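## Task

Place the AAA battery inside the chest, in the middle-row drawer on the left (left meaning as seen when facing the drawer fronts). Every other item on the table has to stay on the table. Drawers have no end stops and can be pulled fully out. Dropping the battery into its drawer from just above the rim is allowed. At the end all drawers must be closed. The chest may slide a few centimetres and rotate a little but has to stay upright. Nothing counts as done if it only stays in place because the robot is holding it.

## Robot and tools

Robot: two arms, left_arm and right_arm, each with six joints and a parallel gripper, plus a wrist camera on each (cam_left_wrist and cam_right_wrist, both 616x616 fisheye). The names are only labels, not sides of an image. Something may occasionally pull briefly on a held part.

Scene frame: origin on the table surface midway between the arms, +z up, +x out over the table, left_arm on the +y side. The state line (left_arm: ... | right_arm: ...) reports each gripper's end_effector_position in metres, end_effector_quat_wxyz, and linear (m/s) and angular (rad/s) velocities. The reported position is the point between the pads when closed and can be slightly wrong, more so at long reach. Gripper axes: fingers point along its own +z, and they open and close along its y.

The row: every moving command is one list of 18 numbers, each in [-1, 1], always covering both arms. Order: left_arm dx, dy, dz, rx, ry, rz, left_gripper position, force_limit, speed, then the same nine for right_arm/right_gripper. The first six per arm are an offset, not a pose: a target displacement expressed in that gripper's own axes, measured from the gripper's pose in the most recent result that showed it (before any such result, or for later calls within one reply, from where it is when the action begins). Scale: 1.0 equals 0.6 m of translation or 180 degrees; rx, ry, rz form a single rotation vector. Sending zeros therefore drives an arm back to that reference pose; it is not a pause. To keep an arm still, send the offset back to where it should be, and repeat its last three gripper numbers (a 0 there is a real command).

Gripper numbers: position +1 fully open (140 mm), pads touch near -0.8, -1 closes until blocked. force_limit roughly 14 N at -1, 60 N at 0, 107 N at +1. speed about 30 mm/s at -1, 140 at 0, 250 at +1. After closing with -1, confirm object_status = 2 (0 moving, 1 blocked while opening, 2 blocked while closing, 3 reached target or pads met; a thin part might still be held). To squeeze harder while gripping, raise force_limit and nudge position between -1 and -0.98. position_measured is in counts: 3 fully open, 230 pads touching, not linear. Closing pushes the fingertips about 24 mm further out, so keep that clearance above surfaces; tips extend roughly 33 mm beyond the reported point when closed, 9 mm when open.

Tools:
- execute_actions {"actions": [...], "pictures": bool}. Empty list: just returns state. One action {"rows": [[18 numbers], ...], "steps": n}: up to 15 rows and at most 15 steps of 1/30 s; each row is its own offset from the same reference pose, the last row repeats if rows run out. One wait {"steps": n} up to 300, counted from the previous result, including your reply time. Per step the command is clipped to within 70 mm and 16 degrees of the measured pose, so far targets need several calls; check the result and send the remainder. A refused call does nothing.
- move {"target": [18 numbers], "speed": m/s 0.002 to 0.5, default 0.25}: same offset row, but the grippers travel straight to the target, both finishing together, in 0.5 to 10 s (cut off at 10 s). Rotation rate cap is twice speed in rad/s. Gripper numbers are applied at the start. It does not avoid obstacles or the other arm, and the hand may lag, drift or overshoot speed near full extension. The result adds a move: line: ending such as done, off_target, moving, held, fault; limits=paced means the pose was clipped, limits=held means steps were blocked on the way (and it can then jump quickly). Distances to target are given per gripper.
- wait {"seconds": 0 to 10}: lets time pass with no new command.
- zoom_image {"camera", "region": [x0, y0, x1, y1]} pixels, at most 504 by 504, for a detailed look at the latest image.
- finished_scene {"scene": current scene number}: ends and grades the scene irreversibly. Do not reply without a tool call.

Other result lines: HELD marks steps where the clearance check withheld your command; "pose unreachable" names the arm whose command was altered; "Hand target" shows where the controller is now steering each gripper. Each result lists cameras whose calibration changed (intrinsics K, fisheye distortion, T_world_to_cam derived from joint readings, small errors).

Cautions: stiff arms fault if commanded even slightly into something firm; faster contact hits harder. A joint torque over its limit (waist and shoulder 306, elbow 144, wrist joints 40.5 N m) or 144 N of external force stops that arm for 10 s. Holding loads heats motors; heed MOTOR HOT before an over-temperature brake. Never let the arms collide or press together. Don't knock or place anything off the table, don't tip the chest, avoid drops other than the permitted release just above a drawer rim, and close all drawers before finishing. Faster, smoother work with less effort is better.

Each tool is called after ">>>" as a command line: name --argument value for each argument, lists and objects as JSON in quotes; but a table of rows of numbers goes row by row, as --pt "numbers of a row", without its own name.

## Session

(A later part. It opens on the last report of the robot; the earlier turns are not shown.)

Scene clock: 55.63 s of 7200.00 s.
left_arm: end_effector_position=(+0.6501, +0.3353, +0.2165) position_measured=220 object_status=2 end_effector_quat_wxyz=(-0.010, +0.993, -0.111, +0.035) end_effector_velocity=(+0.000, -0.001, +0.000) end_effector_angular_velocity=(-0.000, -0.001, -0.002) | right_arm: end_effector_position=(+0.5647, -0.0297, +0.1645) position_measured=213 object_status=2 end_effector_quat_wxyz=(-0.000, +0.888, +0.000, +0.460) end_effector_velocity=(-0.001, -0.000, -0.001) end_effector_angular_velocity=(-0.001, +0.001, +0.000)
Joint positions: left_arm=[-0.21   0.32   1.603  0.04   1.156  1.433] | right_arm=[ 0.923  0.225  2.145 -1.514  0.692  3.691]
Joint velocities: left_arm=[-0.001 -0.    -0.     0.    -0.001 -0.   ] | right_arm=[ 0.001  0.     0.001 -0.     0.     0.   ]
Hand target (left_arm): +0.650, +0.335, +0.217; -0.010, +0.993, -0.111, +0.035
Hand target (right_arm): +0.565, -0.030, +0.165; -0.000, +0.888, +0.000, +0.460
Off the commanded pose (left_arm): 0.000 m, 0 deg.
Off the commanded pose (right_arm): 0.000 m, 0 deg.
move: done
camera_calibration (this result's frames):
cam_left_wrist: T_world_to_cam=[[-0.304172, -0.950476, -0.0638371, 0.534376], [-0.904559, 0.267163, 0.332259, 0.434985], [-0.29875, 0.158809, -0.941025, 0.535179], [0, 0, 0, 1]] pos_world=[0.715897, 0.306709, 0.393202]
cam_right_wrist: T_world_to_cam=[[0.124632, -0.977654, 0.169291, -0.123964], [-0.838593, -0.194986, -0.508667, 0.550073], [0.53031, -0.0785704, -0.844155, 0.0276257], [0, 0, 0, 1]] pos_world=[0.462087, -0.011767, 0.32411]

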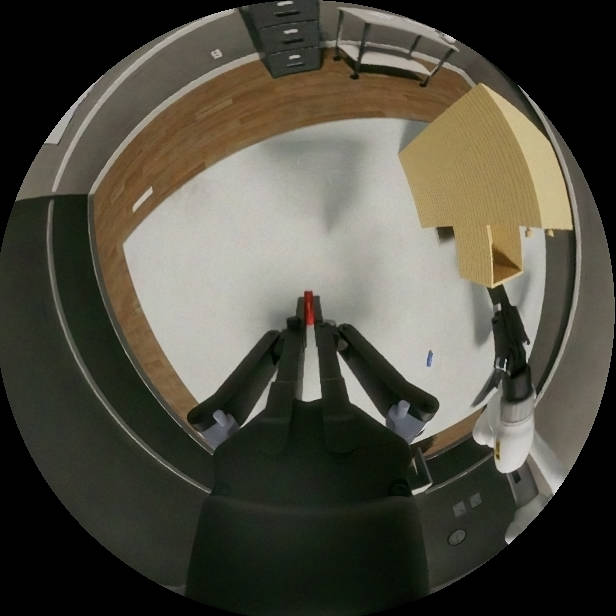

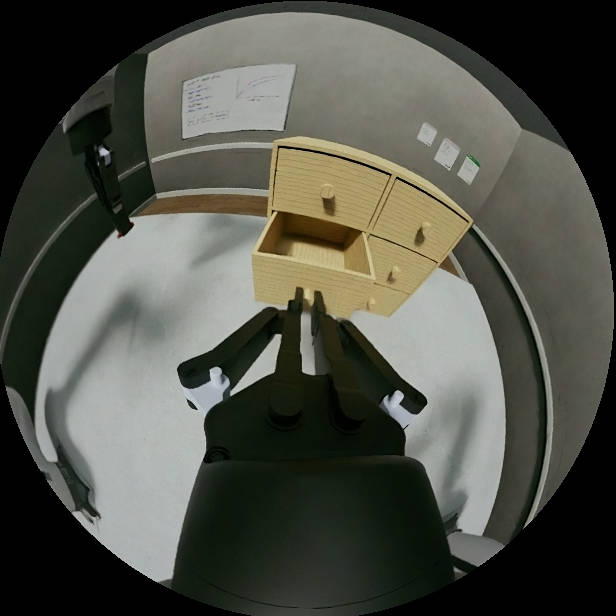

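>>> move --target '[0,0,0,0,0,0,-1,0,0.3,-0.014,0,-0.021,0,0,0,-1,0.3,0.5]' --speed 0.05

>>> move --target '[0,0,0,0,0,0,-1,0,0.3,0,0,0,0,0,0,0.2,0.3,0.5]'

>>> move --target '[0,0,0,0,0,0,-1,0,0.3,-0.04,0,-0.1,0,0,0,0.2,0.3,0.5]'

>>> move --target '[0,0,0,0,0,0,-1,0,0.3,-0.05,0.5,-0.05,0,0,0,0.2,0.3,0.5]' --speed 0.4

Scene clock: 61.37 s of 7200.00 s.
left_arm: end_effector_position=(+0.6501, +0.3353, +0.2165) position_measured=220 object_status=2 end_effector_quat_wxyz=(-0.010, +0.993, -0.111, +0.035) end_effector_velocity=(+0.000, -0.000, -0.000) end_effector_angular_velocity=(-0.000, -0.001, -0.001) | right_arm: end_effector_position=(+0.5495, -0.0297, +0.1650) position_measured=213 object_status=2 end_effector_quat_wxyz=(-0.000, +0.888, +0.000, +0.460) end_effector_velocity=(-0.000, -0.000, -0.000) end_effector_angular_velocity=(-0.000, +0.000, -0.000)
Joint positions: left_arm=[-0.21   0.32   1.603  0.04   1.156  1.433] | right_arm=[ 0.946  0.213  2.16  -1.503  0.708  3.698]
Joint velocities: left_arm=[-0.    -0.     0.     0.    -0.001  0.   ] | right_arm=[ 0.     0.     0.    -0.     0.     0.001]
Hand target (left_arm): +0.650, +0.335, +0.217; -0.010, +0.993, -0.111, +0.035
Hand target (right_arm): +0.550, -0.030, +0.165; -0.000, +0.888, +0.000, +0.460
Off the commanded pose (left_arm): 0.000 m, 0 deg.
Off the commanded pose (right_arm): 0.000 m, 0 deg.
After step 90, 2.03 s passed at rest.
move: done
camera_calibration (this result's frames):
cam_left_wrist: T_world_to_cam=[[-0.304172, -0.950476, -0.063837, 0.534376], [-0.90456, 0.267162, 0.332259, 0.434985], [-0.29875, 0.158808, -0.941025, 0.535179], [0, 0, 0, 1]] pos_world=[0.715897, 0.306709, 0.393202]
cam_right_wrist: T_world_to_cam=[[0.124632, -0.977664, 0.169233, -0.122129], [-0.838605, -0.194953, -0.50866, 0.537609], [0.530291, -0.0785242, -0.844171, 0.0360345], [0, 0, 0, 1]] pos_world=[0.446954, -0.0117632, 0.324547]

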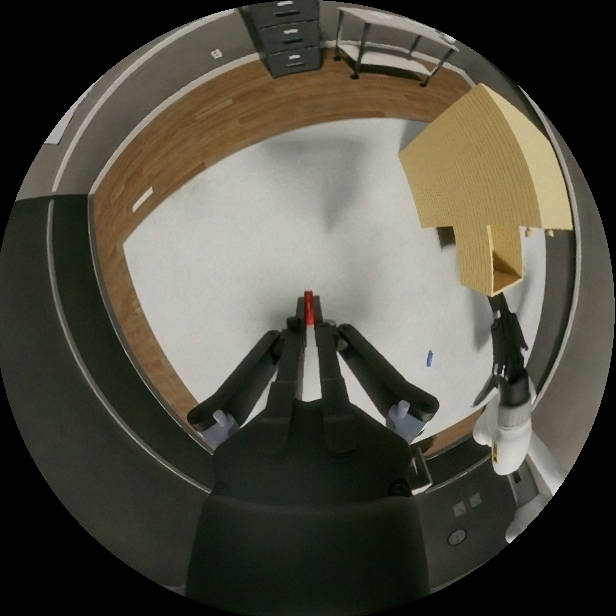

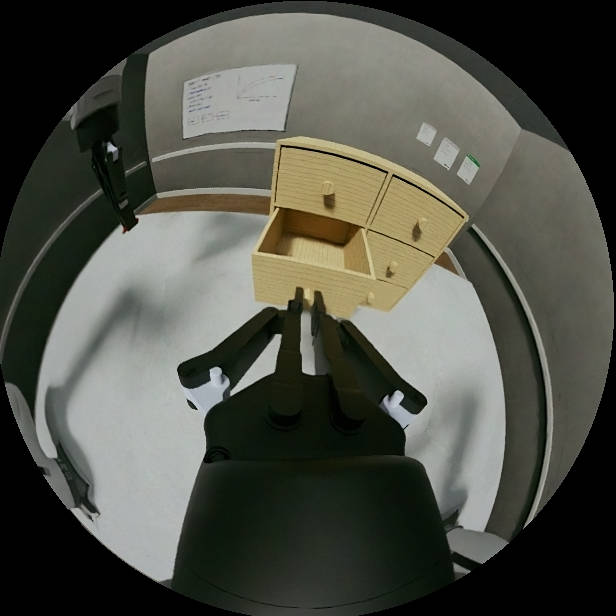

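Scene clock: 61.97 s of 7200.00 s.
left_arm: end_effector_position=(+0.6501, +0.3353, +0.2165) position_measured=220 object_status=2 end_effector_quat_wxyz=(-0.010, +0.993, -0.111, +0.035) end_effector_velocity=(+0.000, +0.001, -0.000) end_effector_angular_velocity=(-0.000, +0.000, +0.001) | right_arm: end_effector_position=(+0.5495, -0.0297, +0.1650) position_measured=104 object_status=3 end_effector_quat_wxyz=(-0.000, +0.888, +0.000, +0.460) end_effector_velocity=(-0.000, +0.000, -0.001) end_effector_angular_velocity=(-0.000, +0.001, +0.000)
Joint positions: left_arm=[-0.21   0.32   1.603  0.04   1.156  1.433] | right_arm=[ 0.946  0.213  2.16  -1.502  0.708  3.698]
Joint velocities: left_arm=[ 0.001  0.    -0.    -0.     0.    -0.   ] | right_arm=[ 0.  0.  0.  0. -0.  0.]
Hand target (left_arm): +0.650, +0.335, +0.217; -0.010, +0.993, -0.111, +0.035
Hand target (right_arm): +0.550, -0.030, +0.165; -0.000, +0.888, +0.000, +0.460
Off the commanded pose (left_arm): 0.000 m, 0 deg.
Off the commanded pose (right_arm): 0.000 m, 0 deg.
move: done
camera_calibration (this result's frames):
cam_left_wrist: T_world_to_cam=[[-0.304172, -0.950476, -0.0638368, 0.534376], [-0.90456, 0.267162, 0.332259, 0.434985], [-0.29875, 0.158808, -0.941025, 0.535179], [0, 0, 0, 1]] pos_world=[0.715896, 0.306709, 0.393202]
cam_right_wrist: T_world_to_cam=[[0.124576, -0.977666, 0.169262, -0.122129], [-0.838617, -0.19492, -0.508653, 0.537598], [0.530285, -0.0785801, -0.84417, 0.0360308], [0, 0, 0, 1]] pos_world=[0.446946, -0.0117818, 0.324539]

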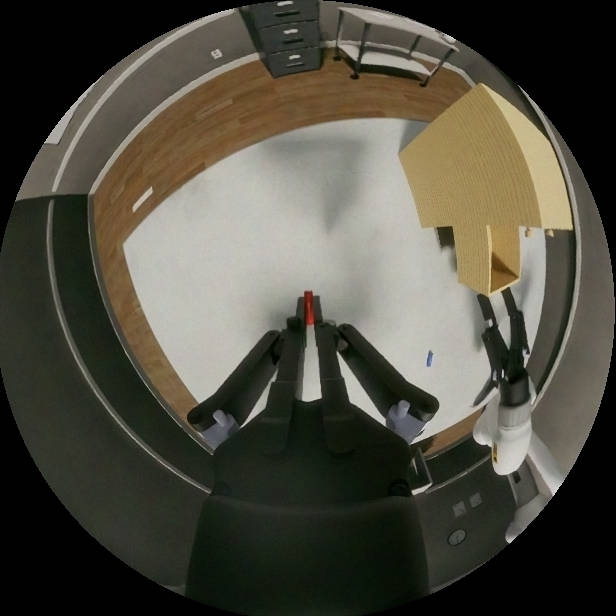

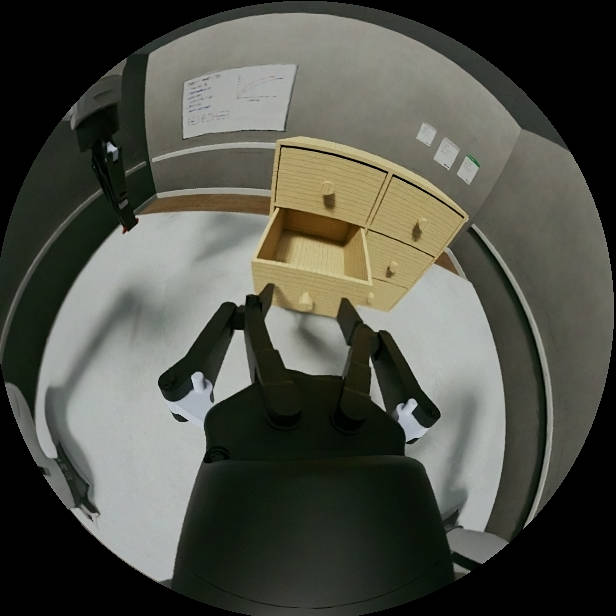

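Scene clock: 62.70 s of 7200.00 s.
left_arm: end_effector_position=(+0.6501, +0.3353, +0.2165) position_measured=220 object_status=2 end_effector_quat_wxyz=(-0.010, +0.993, -0.111, +0.035) end_effector_velocity=(-0.000, -0.001, +0.000) end_effector_angular_velocity=(+0.000, +0.000, -0.001) | right_arm: end_effector_position=(+0.4867, -0.0297, +0.1801) position_measured=104 object_status=3 end_effector_quat_wxyz=(-0.000, +0.888, +0.000, +0.460) end_effector_velocity=(-0.000, +0.000, -0.000) end_effector_angular_velocity=(-0.000, +0.000, +0.000)
Joint positions: left_arm=[-0.21   0.32   1.603  0.04   1.156  1.433] | right_arm=[ 1.048  0.147  2.206 -1.416  0.782  3.68 ]
Joint velocities: left_arm=[-0.001 -0.     0.    -0.     0.     0.   ] | right_arm=[ 0.001  0.     0.     0.001  0.001 -0.   ]
Hand target (left_arm): +0.650, +0.335, +0.217; -0.010, +0.993, -0.111, +0.035
Hand target (right_arm): +0.487, -0.030, +0.180; -0.000, +0.888, +0.000, +0.460
Off the commanded pose (left_arm): 0.000 m, 0 deg.
Off the commanded pose (right_arm): 0.000 m, 0 deg.
move: done
camera_calibration (this result's frames):
cam_left_wrist: T_world_to_cam=[[-0.304172, -0.950476, -0.0638369, 0.534376], [-0.90456, 0.267162, 0.332259, 0.434985], [-0.29875, 0.158808, -0.941025, 0.535179], [0, 0, 0, 1]] pos_world=[0.715897, 0.306709, 0.393202]
cam_right_wrist: T_world_to_cam=[[0.12453, -0.977702, 0.169091, -0.116784], [-0.838708, -0.19478, -0.508557, 0.492591], [0.530152, -0.0784879, -0.844262, 0.0821799], [0, 0, 0, 1]] pos_world=[0.384115, -0.0117828, 0.339639]

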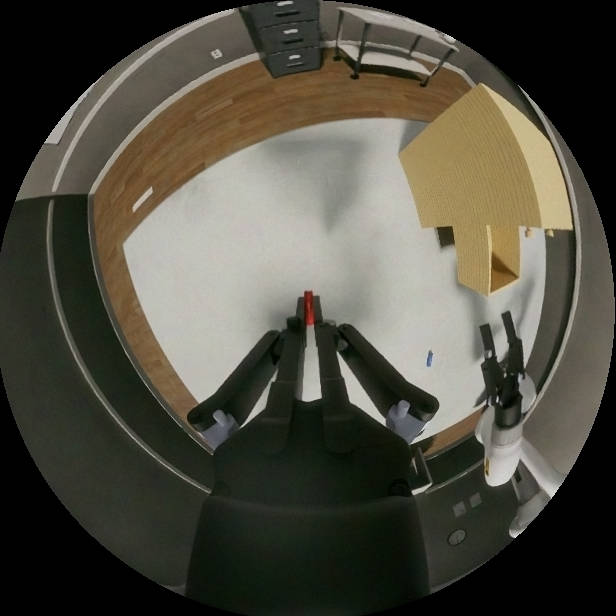

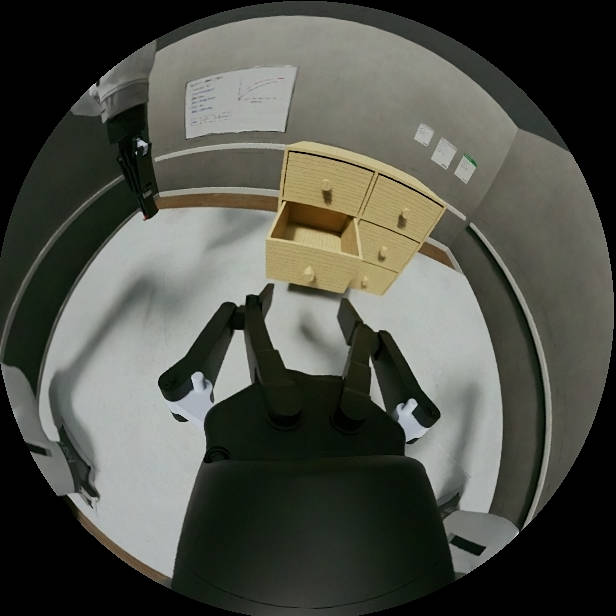

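Scene clock: 63.83 s of 7200.00 s.
left_arm: end_effector_position=(+0.6501, +0.3353, +0.2165) position_measured=220 object_status=2 end_effector_quat_wxyz=(-0.010, +0.993, -0.111, +0.035) end_effector_velocity=(+0.000, -0.001, +0.000) end_effector_angular_velocity=(-0.000, -0.001, -0.001) | right_arm: end_effector_position=(+0.4570, -0.2311, +0.1727) position_measured=104 object_status=3 end_effector_quat_wxyz=(+0.004, +0.888, -0.001, +0.460) end_effector_velocity=(+0.000, +0.000, +0.001) end_effector_angular_velocity=(+0.002, -0.001, -0.000)
Joint positions: left_arm=[-0.21   0.32   1.603  0.04   1.156  1.433] | right_arm=[ 0.791 -0.136  2.51  -1.605  0.608  3.69 ]
Joint velocities: left_arm=[-0.001 -0.    -0.     0.    -0.001 -0.   ] | right_arm=[-0.    -0.001 -0.    -0.     0.     0.   ]
Hand target (left_arm): +0.650, +0.335, +0.217; -0.010, +0.993, -0.111, +0.035
Hand target (right_arm): +0.457, -0.231, +0.173; +0.004, +0.888, -0.001, +0.460
Off the commanded pose (left_arm): 0.000 m, 0 deg.
Off the commanded pose (right_arm): 0.099 m, 0 deg; position clipped at the last step of the last action.
move: held (right_arm); limits=paced,held; held on 13 of 34 steps (right_arm), including the last (right_arm)
pose unreachable (right arm): on one or more control steps of this call this arm could not follow its commanded pose, so it was not sent that pose on those steps. On the call's last step it was still not sent that pose. It may still have moved: this result reports where it is.
cause: the commanded pose would bring two parts of the arm too close to each other (joints 2 (shoulder) to 4 (forearm roll) lie between them).
camera_calibration (this result's frames):
cam_left_wrist: T_world_to_cam=[[-0.304172, -0.950476, -0.063837, 0.534376], [-0.90456, 0.267162, 0.332259, 0.434985], [-0.29875, 0.158808, -0.941025, 0.535179], [0, 0, 0, 1]] pos_world=[0.715897, 0.306709, 0.393202]
cam_right_wrist: T_world_to_cam=[[0.118143, -0.977529, 0.174582, -0.306745], [-0.839957, -0.192152, -0.507494, 0.425741], [0.529636, -0.0866846, -0.843784, 0.0741371], [0, 0, 0, 1]] pos_world=[0.354578, -0.211619, 0.332169]

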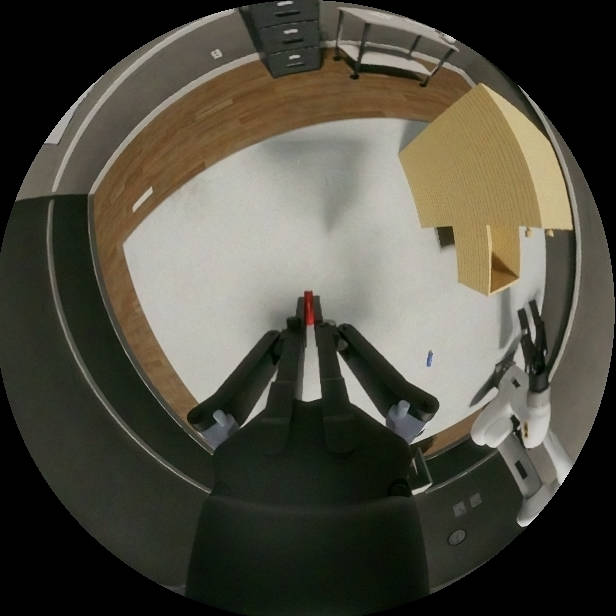

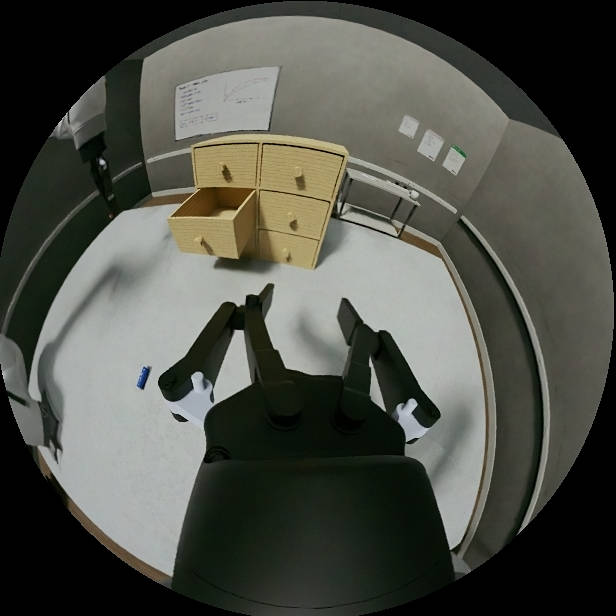

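>>> move --target '[-0.133,0.345,-0.16,0.209,-0.017,0.907,-1,0,0.3,0.03,0.1,0.05,0,0,0,0.2,0.3,0.5]' --speed 0.3

Scene clock: 73.70 s of 7200.00 s.
left_arm: end_effector_position=(+0.5202, +0.1496, +0.3016) position_measured=220 object_status=2 end_effector_quat_wxyz=(+0.258, +0.002, +0.966, -0.001) end_effector_velocity=(+0.000, -0.001, +0.001) end_effector_angular_velocity=(-0.001, -0.001, -0.001) | right_arm: end_effector_position=(+0.4916, -0.2915, +0.1704) position_measured=104 object_status=3 end_effector_quat_wxyz=(+0.004, +0.888, -0.001, +0.460) end_effector_velocity=(-0.000, -0.001, -0.000) end_effector_angular_velocity=(-0.000, -0.000, -0.001)
Joint positions: left_arm=[-0.68   0.069  1.833  0.473  0.919  3.671] | right_arm=[ 0.558 -0.165  2.538 -1.81   0.447  3.732]
Joint velocities: left_arm=[-0.    -0.    -0.001  0.    -0.     0.001] | right_arm=[-0.001 -0.001  0.001  0.     0.001  0.   ]
Hand target (left_arm): +0.520, +0.150, +0.302; +0.259, +0.002, +0.966, -0.001
Hand target (right_arm): +0.492, -0.292, +0.170; +0.004, +0.888, -0.001, +0.460
Off the commanded pose (left_arm): 0.001 m, 0 deg.
Off the commanded pose (right_arm): 0.000 m, 0 deg.
After step 90, 1.63 s passed at rest.
move: done
camera_calibration (this result's frames):
cam_left_wrist: T_world_to_cam=[[0.0959489, 0.995219, 0.0182207, -0.200163], [0.598576, -0.0723148, 0.797795, -0.53271], [0.795299, -0.0656411, -0.602653, -0.0317029], [0, 0, 0, 1]] pos_world=[0.363286, 0.158603, 0.409535]
cam_right_wrist: T_world_to_cam=[[0.118129, -0.977428, 0.175158, -0.369548], [-0.839882, -0.192452, -0.507505, 0.441865], [0.529759, -0.087161, -0.843658, 0.0483979], [0, 0, 0, 1]] pos_world=[0.38913, -0.27195, 0.329809]

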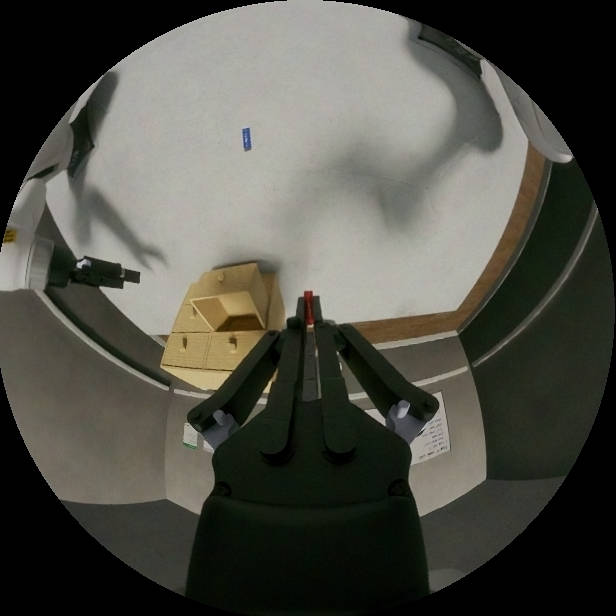

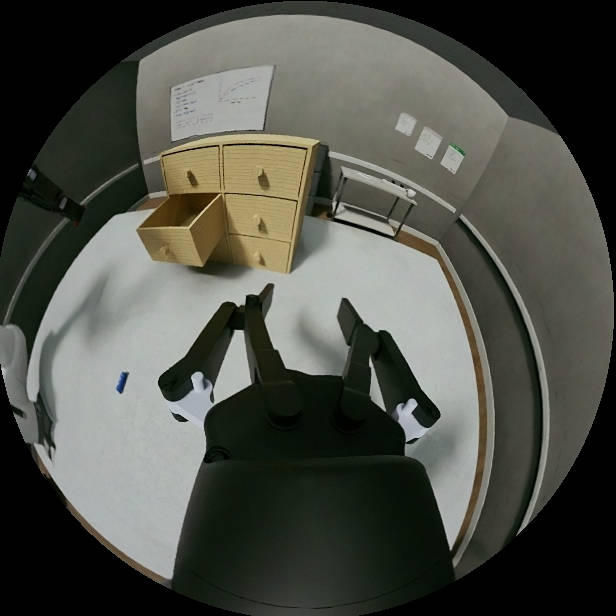

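>>> zoom_image --camera "cam_left_wrist" --region '[227,118,267,158]'

>>> zoom_image --camera "cam_right_wrist" --region '[100,360,145,405]'

>>> zoom_image --camera "cam_left_wrist" --region '[285,280,335,330]'

Region (227, 118, 267, 158) of cam_left_wrist's 616x616 image, scaled by 12.600, with more detail than that image has.

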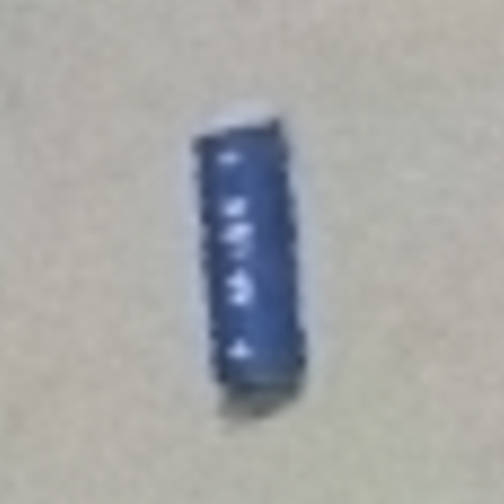

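Region (100, 360, 145, 405) of cam_right_wrist's 616x616 image, scaled by 11.200, with more detail than that image has.

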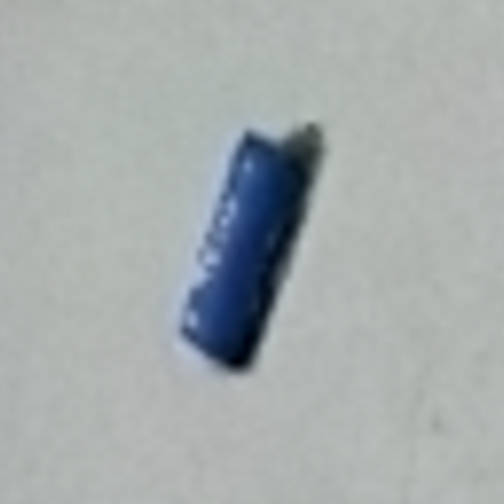

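Region (285, 280, 335, 330) of cam_left_wrist's 616x616 image, scaled by 10.080, with more detail than that image has.

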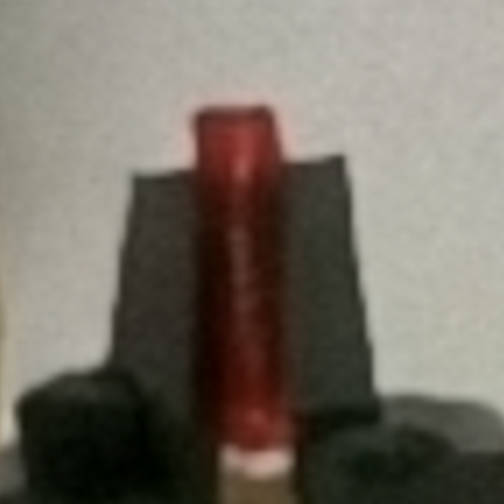

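>>> move --target '[-0.125,-0.3,0.095,0,0,0,-1,0,0.3,0,0,0,0,0,0,0.2,0.3,0.5]' --speed 0.2

Scene clock: 81.13 s of 7200.00 s.
left_arm: end_effector_position=(+0.6129, -0.0308, +0.2898) position_measured=220 object_status=2 end_effector_quat_wxyz=(+0.258, +0.002, +0.966, -0.001) end_effector_velocity=(+0.001, +0.000, -0.000) end_effector_angular_velocity=(+0.001, +0.000, +0.000) | right_arm: end_effector_position=(+0.4916, -0.2915, +0.1704) position_measured=104 object_status=3 end_effector_quat_wxyz=(+0.004, +0.888, -0.001, +0.460) end_effector_velocity=(-0.000, -0.000, -0.000) end_effector_angular_velocity=(-0.001, +0.000, +0.000)
Joint positions: left_arm=[-0.753  0.376  1.469  0.476  1.001  3.627] | right_arm=[ 0.558 -0.165  2.538 -1.81   0.447  3.732]
Joint velocities: left_arm=[ 0.     0.001 -0.001  0.     0.     0.   ] | right_arm=[-0.  0.  0. -0.  0. -0.]
Hand target (left_arm): +0.613, -0.031, +0.290; +0.258, +0.002, +0.966, -0.001
Hand target (right_arm): +0.492, -0.292, +0.170; +0.004, +0.888, -0.001, +0.460
Off the commanded pose (left_arm): 0.000 m, 0 deg.
Off the commanded pose (right_arm): 0.000 m, 0 deg.
After step 90, 3.07 s passed at rest.
move: done
camera_calibration (this result's frames):
cam_left_wrist: T_world_to_cam=[[0.0959269, 0.995225, 0.018026, -0.02928], [0.598556, -0.0721437, 0.797826, -0.591881], [0.795317, -0.0657434, -0.602618, -0.124394], [0, 0, 0, 1]] pos_world=[0.456015, -0.0217383, 0.397784]
cam_right_wrist: T_world_to_cam=[[0.118124, -0.977428, 0.175159, -0.369549], [-0.839883, -0.192448, -0.507505, 0.441867], [0.529758, -0.0871645, -0.843658, 0.0483959], [0, 0, 0, 1]] pos_world=[0.389131, -0.271953, 0.329809]

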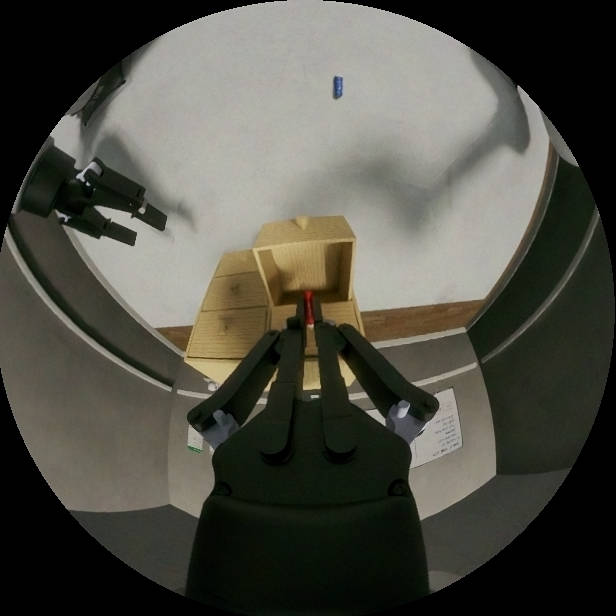

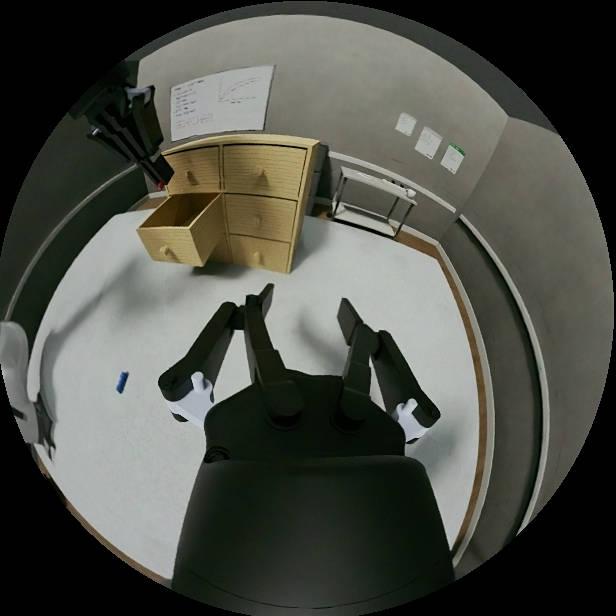

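>>> move --target '[0.039,0,0.068,0,0,0,-1,0,0.3,0,0,0,0,0,0,0.2,0.3,0.5]' --speed 0.08

>>> move --target '[0,0,0,0,0,0,-0.4,0,0.3,0,0,0,0,0,0,0.2,0.3,0.5]'

Scene clock: 83.53 s of 7200.00 s.
left_arm: end_effector_position=(+0.6131, -0.0308, +0.2427) position_measured=220 object_status=2 end_effector_quat_wxyz=(+0.258, +0.002, +0.966, -0.001) end_effector_velocity=(-0.000, -0.001, -0.000) end_effector_angular_velocity=(-0.001, -0.000, -0.001) | right_arm: end_effector_position=(+0.4916, -0.2915, +0.1704) position_measured=104 object_status=3 end_effector_quat_wxyz=(+0.004, +0.888, -0.001, +0.460) end_effector_velocity=(+0.000, -0.000, +0.000) end_effector_angular_velocity=(+0.000, -0.001, -0.000)
Joint positions: left_arm=[-0.753  0.399  1.524  0.502  0.932  3.582] | right_arm=[ 0.558 -0.165  2.538 -1.81   0.447  3.732]
Joint velocities: left_arm=[-0.001  0.     0.    -0.    -0.001 -0.   ] | right_arm=[-0. -0. -0. -0.  0.  0.]
Hand target (left_arm): +0.613, -0.031, +0.243; +0.258, +0.002, +0.966, -0.001
Hand target (right_arm): +0.492, -0.292, +0.170; +0.004, +0.888, -0.001, +0.460
Off the commanded pose (left_arm): 0.000 m, 0 deg.
Off the commanded pose (right_arm): 0.000 m, 0 deg.
move: done
camera_calibration (this result's frames):
cam_left_wrist: T_world_to_cam=[[0.0959075, 0.995227, 0.0180485, -0.0283623], [0.598529, -0.0721478, 0.797845, -0.554428], [0.795339, -0.0657168, -0.602592, -0.152915], [0, 0, 0, 1]] pos_world=[0.456181, -0.0218229, 0.350714]
cam_right_wrist: T_world_to_cam=[[0.118124, -0.977428, 0.175159, -0.369549], [-0.839883, -0.192448, -0.507504, 0.441867], [0.529758, -0.0871644, -0.843658, 0.048396], [0, 0, 0, 1]] pos_world=[0.389131, -0.271953, 0.329809]

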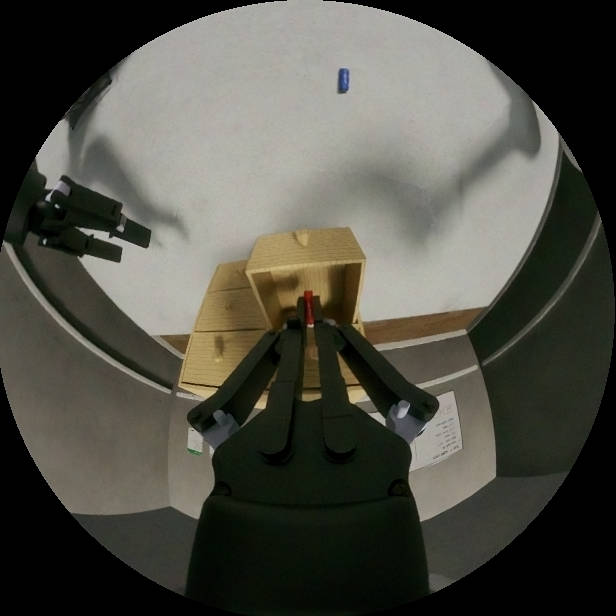

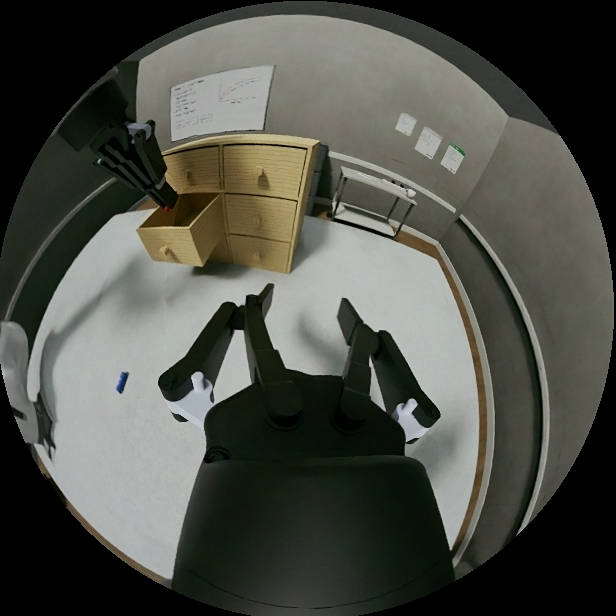

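Scene clock: 84.03 s of 7200.00 s.
left_arm: end_effector_position=(+0.6131, -0.0308, +0.2427) position_measured=179 object_status=3 end_effector_quat_wxyz=(+0.258, +0.002, +0.966, -0.001) end_effector_velocity=(-0.000, -0.001, +0.001) end_effector_angular_velocity=(-0.001, -0.001, -0.001) | right_arm: end_effector_position=(+0.4916, -0.2915, +0.1704) position_measured=104 object_status=3 end_effector_quat_wxyz=(+0.004, +0.888, -0.001, +0.460) end_effector_velocity=(-0.000, +0.000, -0.000) end_effector_angular_velocity=(+0.000, +0.000, +0.000)
Joint positions: left_arm=[-0.753  0.399  1.524  0.502  0.932  3.582] | right_arm=[ 0.558 -0.165  2.538 -1.81   0.447  3.732]
Joint velocities: left_arm=[-0.001 -0.    -0.001  0.    -0.    -0.   ] | right_arm=[ 0.     0.     0.    -0.    -0.     0.001]
Hand target (left_arm): +0.613, -0.031, +0.243; +0.258, +0.002, +0.966, -0.001
Hand target (right_arm): +0.492, -0.292, +0.170; +0.004, +0.888, -0.001, +0.460
Off the commanded pose (left_arm): 0.000 m, 0 deg.
Off the commanded pose (right_arm): 0.000 m, 0 deg.
move: done
camera_calibration (this result's frames):
cam_left_wrist: T_world_to_cam=[[0.0959072, 0.995227, 0.0180529, -0.0283659], [0.598534, -0.0721514, 0.797842, -0.554423], [0.795336, -0.0657135, -0.602596, -0.152914], [0, 0, 0, 1]] pos_world=[0.456179, -0.0218204, 0.350709]
cam_right_wrist: T_world_to_cam=[[0.118124, -0.977428, 0.175159, -0.369549], [-0.839883, -0.192448, -0.507505, 0.441867], [0.529758, -0.0871644, -0.843658, 0.048396], [0, 0, 0, 1]] pos_world=[0.389131, -0.271953, 0.329809]

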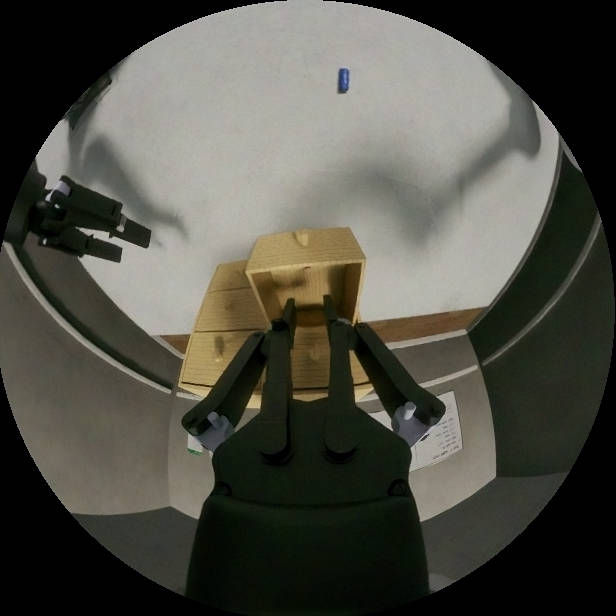

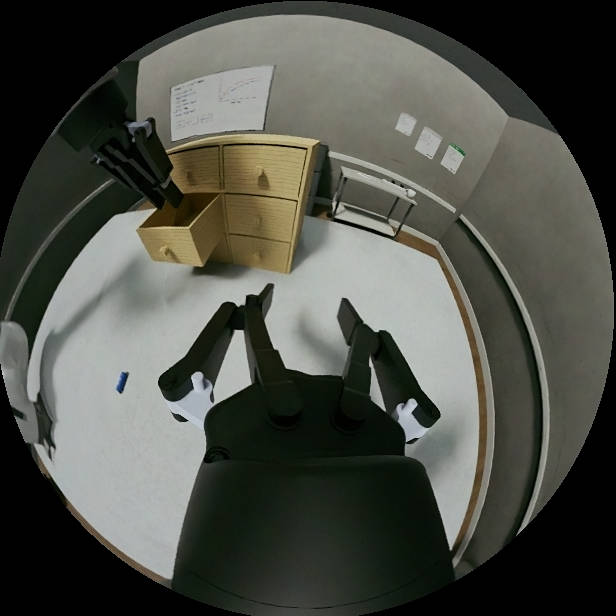

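>>> move --target '[0,0,-0.1,0,0,0,-0.4,0,0.3,0,0,0,0,0,0,0.2,0.3,0.5]'

>>> move --target '[0.05,0.6,-0.05,0,0,0,-0.4,0,0.3,0,0,0,0,0,0,0.2,0.3,0.5]' --speed 0.4

>>> move --target '[0,0,0,0,0,0,-0.4,0,0.3,0,-0.436,0,0,0,0,0.2,0.3,0.5]' --speed 0.3

Scene clock: 87.30 s of 7200.00 s.
left_arm: end_effector_position=(+0.5832, -0.0306, +0.2947) position_measured=179 object_status=3 end_effector_quat_wxyz=(+0.258, +0.002, +0.966, -0.001) end_effector_velocity=(+0.001, +0.001, +0.001) end_effector_angular_velocity=(-0.001, -0.000, +0.002) | right_arm: end_effector_position=(+0.4916, -0.2915, +0.1704) position_measured=104 object_status=3 end_effector_quat_wxyz=(+0.004, +0.888, -0.001, +0.460) end_effector_velocity=(+0.000, +0.001, +0.000) end_effector_angular_velocity=(+0.000, -0.000, +0.000)
Joint positions: left_arm=[-0.784  0.343  1.506  0.486  1.011  3.593] | right_arm=[ 0.558 -0.165  2.538 -1.81   0.447  3.732]
Joint velocities: left_arm=[ 0.002 -0.001 -0.    -0.     0.     0.   ] | right_arm=[ 0.001  0.001 -0.001  0.    -0.     0.   ]
Hand target (left_arm): +0.583, -0.031, +0.295; +0.258, +0.002, +0.966, -0.001
Hand target (right_arm): +0.492, -0.292, +0.170; +0.004, +0.888, -0.001, +0.460
Off the commanded pose (left_arm): 0.000 m, 0 deg.
Off the commanded pose (right_arm): 0.000 m, 0 deg.
move: done
camera_calibration (this result's frames):
cam_left_wrist: T_world_to_cam=[[0.0957876, 0.995239, 0.0180161, -0.0265903], [0.598604, -0.0720551, 0.797798, -0.578002], [0.795298, -0.0656347, -0.602656, -0.0977339], [0, 0, 0, 1]] pos_world=[0.426269, -0.021599, 0.402708]
cam_right_wrist: T_world_to_cam=[[0.118124, -0.977428, 0.175159, -0.369549], [-0.839883, -0.192448, -0.507504, 0.441867], [0.529758, -0.0871644, -0.843658, 0.048396], [0, 0, 0, 1]] pos_world=[0.389131, -0.271953, 0.329809]

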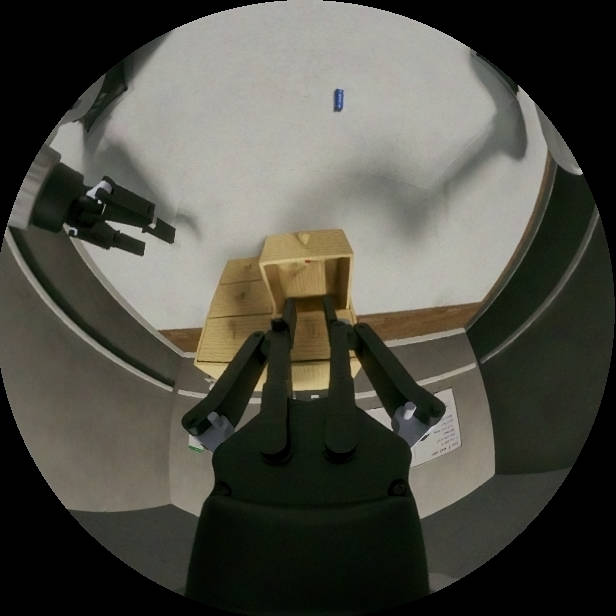

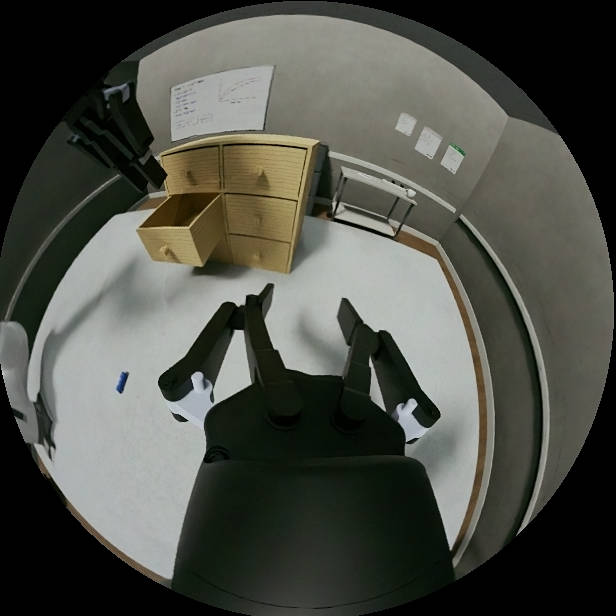

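Scene clock: 88.63 s of 7200.00 s.
left_arm: end_effector_position=(+0.5434, +0.3296, +0.3052) position_measured=179 object_status=3 end_effector_quat_wxyz=(+0.258, +0.002, +0.966, -0.000) end_effector_velocity=(+0.000, +0.001, +0.000) end_effector_angular_velocity=(-0.000, -0.001, +0.001) | right_arm: end_effector_position=(+0.4916, -0.2915, +0.1704) position_measured=104 object_status=3 end_effector_quat_wxyz=(+0.004, +0.888, -0.001, +0.460) end_effector_velocity=(-0.000, +0.000, -0.000) end_effector_angular_velocity=(-0.000, +0.000, +0.001)
Joint positions: left_arm=[-0.385 -0.069  1.963  0.346  0.814  4.012] | right_arm=[ 0.558 -0.165  2.538 -1.81   0.447  3.732]
Joint velocities: left_arm=[ 0.001 -0.    -0.    -0.    -0.     0.001] | right_arm=[ 0.001  0.     0.    -0.    -0.    -0.   ]
Hand target (left_arm): +0.543, +0.330, +0.305; +0.258, +0.002, +0.966, -0.000
Hand target (right_arm): +0.492, -0.292, +0.170; +0.004, +0.888, -0.001, +0.460
Off the commanded pose (left_arm): 0.000 m, 0 deg.
Off the commanded pose (right_arm): 0.000 m, 0 deg.
move: done
camera_calibration (this result's frames):
cam_left_wrist: T_world_to_cam=[[0.0961155, 0.99519, 0.0189132, -0.381905], [0.598821, -0.0729913, 0.79755, -0.53625], [0.795095, -0.0653313, -0.602956, -0.0360143], [0, 0, 0, 1]] pos_world=[0.386459, 0.338574, 0.413194]
cam_right_wrist: T_world_to_cam=[[0.118124, -0.977428, 0.175159, -0.369549], [-0.839883, -0.192448, -0.507505, 0.441867], [0.529758, -0.0871645, -0.843658, 0.0483959], [0, 0, 0, 1]] pos_world=[0.389131, -0.271953, 0.329809]

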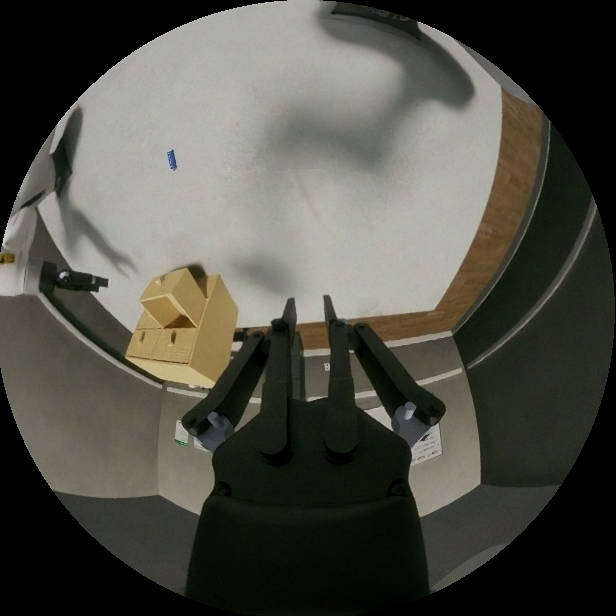

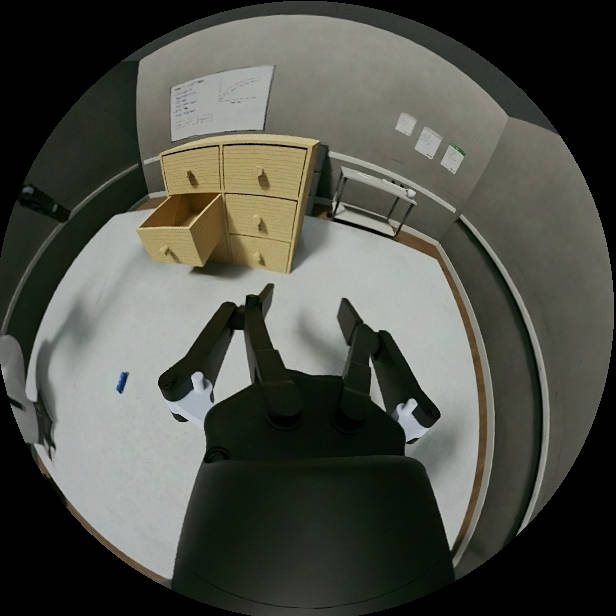

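Scene clock: 89.90 s of 7200.00 s.
left_arm: end_effector_position=(+0.5434, +0.3296, +0.3052) position_measured=179 object_status=3 end_effector_quat_wxyz=(+0.258, +0.002, +0.966, -0.000) end_effector_velocity=(-0.000, -0.001, +0.000) end_effector_angular_velocity=(+0.000, +0.000, -0.001) | right_arm: end_effector_position=(+0.4931, -0.0296, +0.1689) position_measured=104 object_status=3 end_effector_quat_wxyz=(+0.003, +0.888, -0.001, +0.460) end_effector_velocity=(+0.001, +0.000, -0.001) end_effector_angular_velocity=(-0.000, +0.001, -0.000)
Joint positions: left_arm=[-0.385 -0.069  1.963  0.346  0.814  4.012] | right_arm=[ 1.04   0.171  2.204 -1.437  0.78   3.706]
Joint velocities: left_arm=[-0.002  0.    -0.001 -0.     0.001 -0.   ] | right_arm=[-0.001  0.002 -0.001  0.    -0.     0.   ]
Hand target (left_arm): +0.543, +0.330, +0.305; +0.258, +0.002, +0.966, -0.000
Hand target (right_arm): +0.493, -0.030, +0.169; +0.003, +0.888, -0.001, +0.460
Off the commanded pose (left_arm): 0.000 m, 0 deg.
Off the commanded pose (right_arm): 0.000 m, 0 deg.
move: done
camera_calibration (this result's frames):
cam_left_wrist: T_world_to_cam=[[0.096104, 0.995192, 0.0189099, -0.381912], [0.598819, -0.0729815, 0.797552, -0.536257], [0.795097, -0.0653243, -0.602954, -0.0360171], [0, 0, 0, 1]] pos_world=[0.386461, 0.338586, 0.413198]
cam_right_wrist: T_world_to_cam=[[0.118142, -0.977634, 0.173995, -0.113332], [-0.840102, -0.191823, -0.507378, 0.492896], [0.529406, -0.0862307, -0.843975, 0.0694916], [0, 0, 0, 1]] pos_world=[0.390683, -0.010256, 0.328453]

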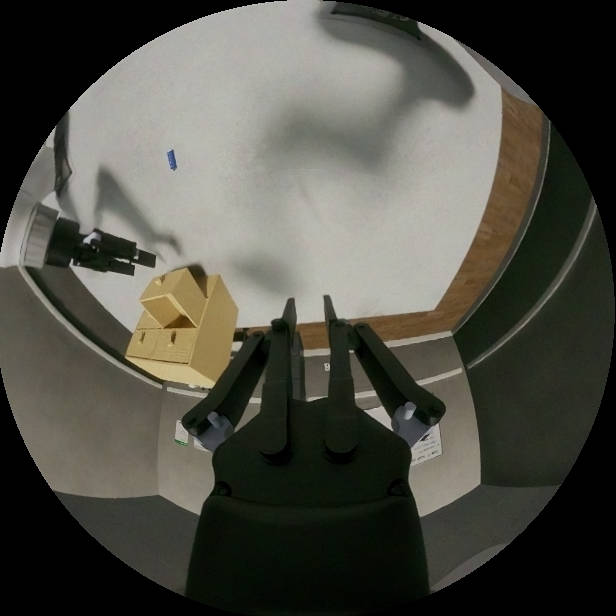

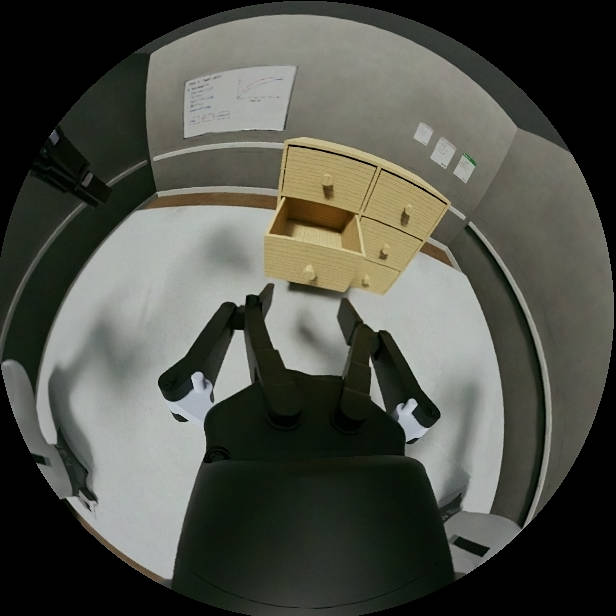

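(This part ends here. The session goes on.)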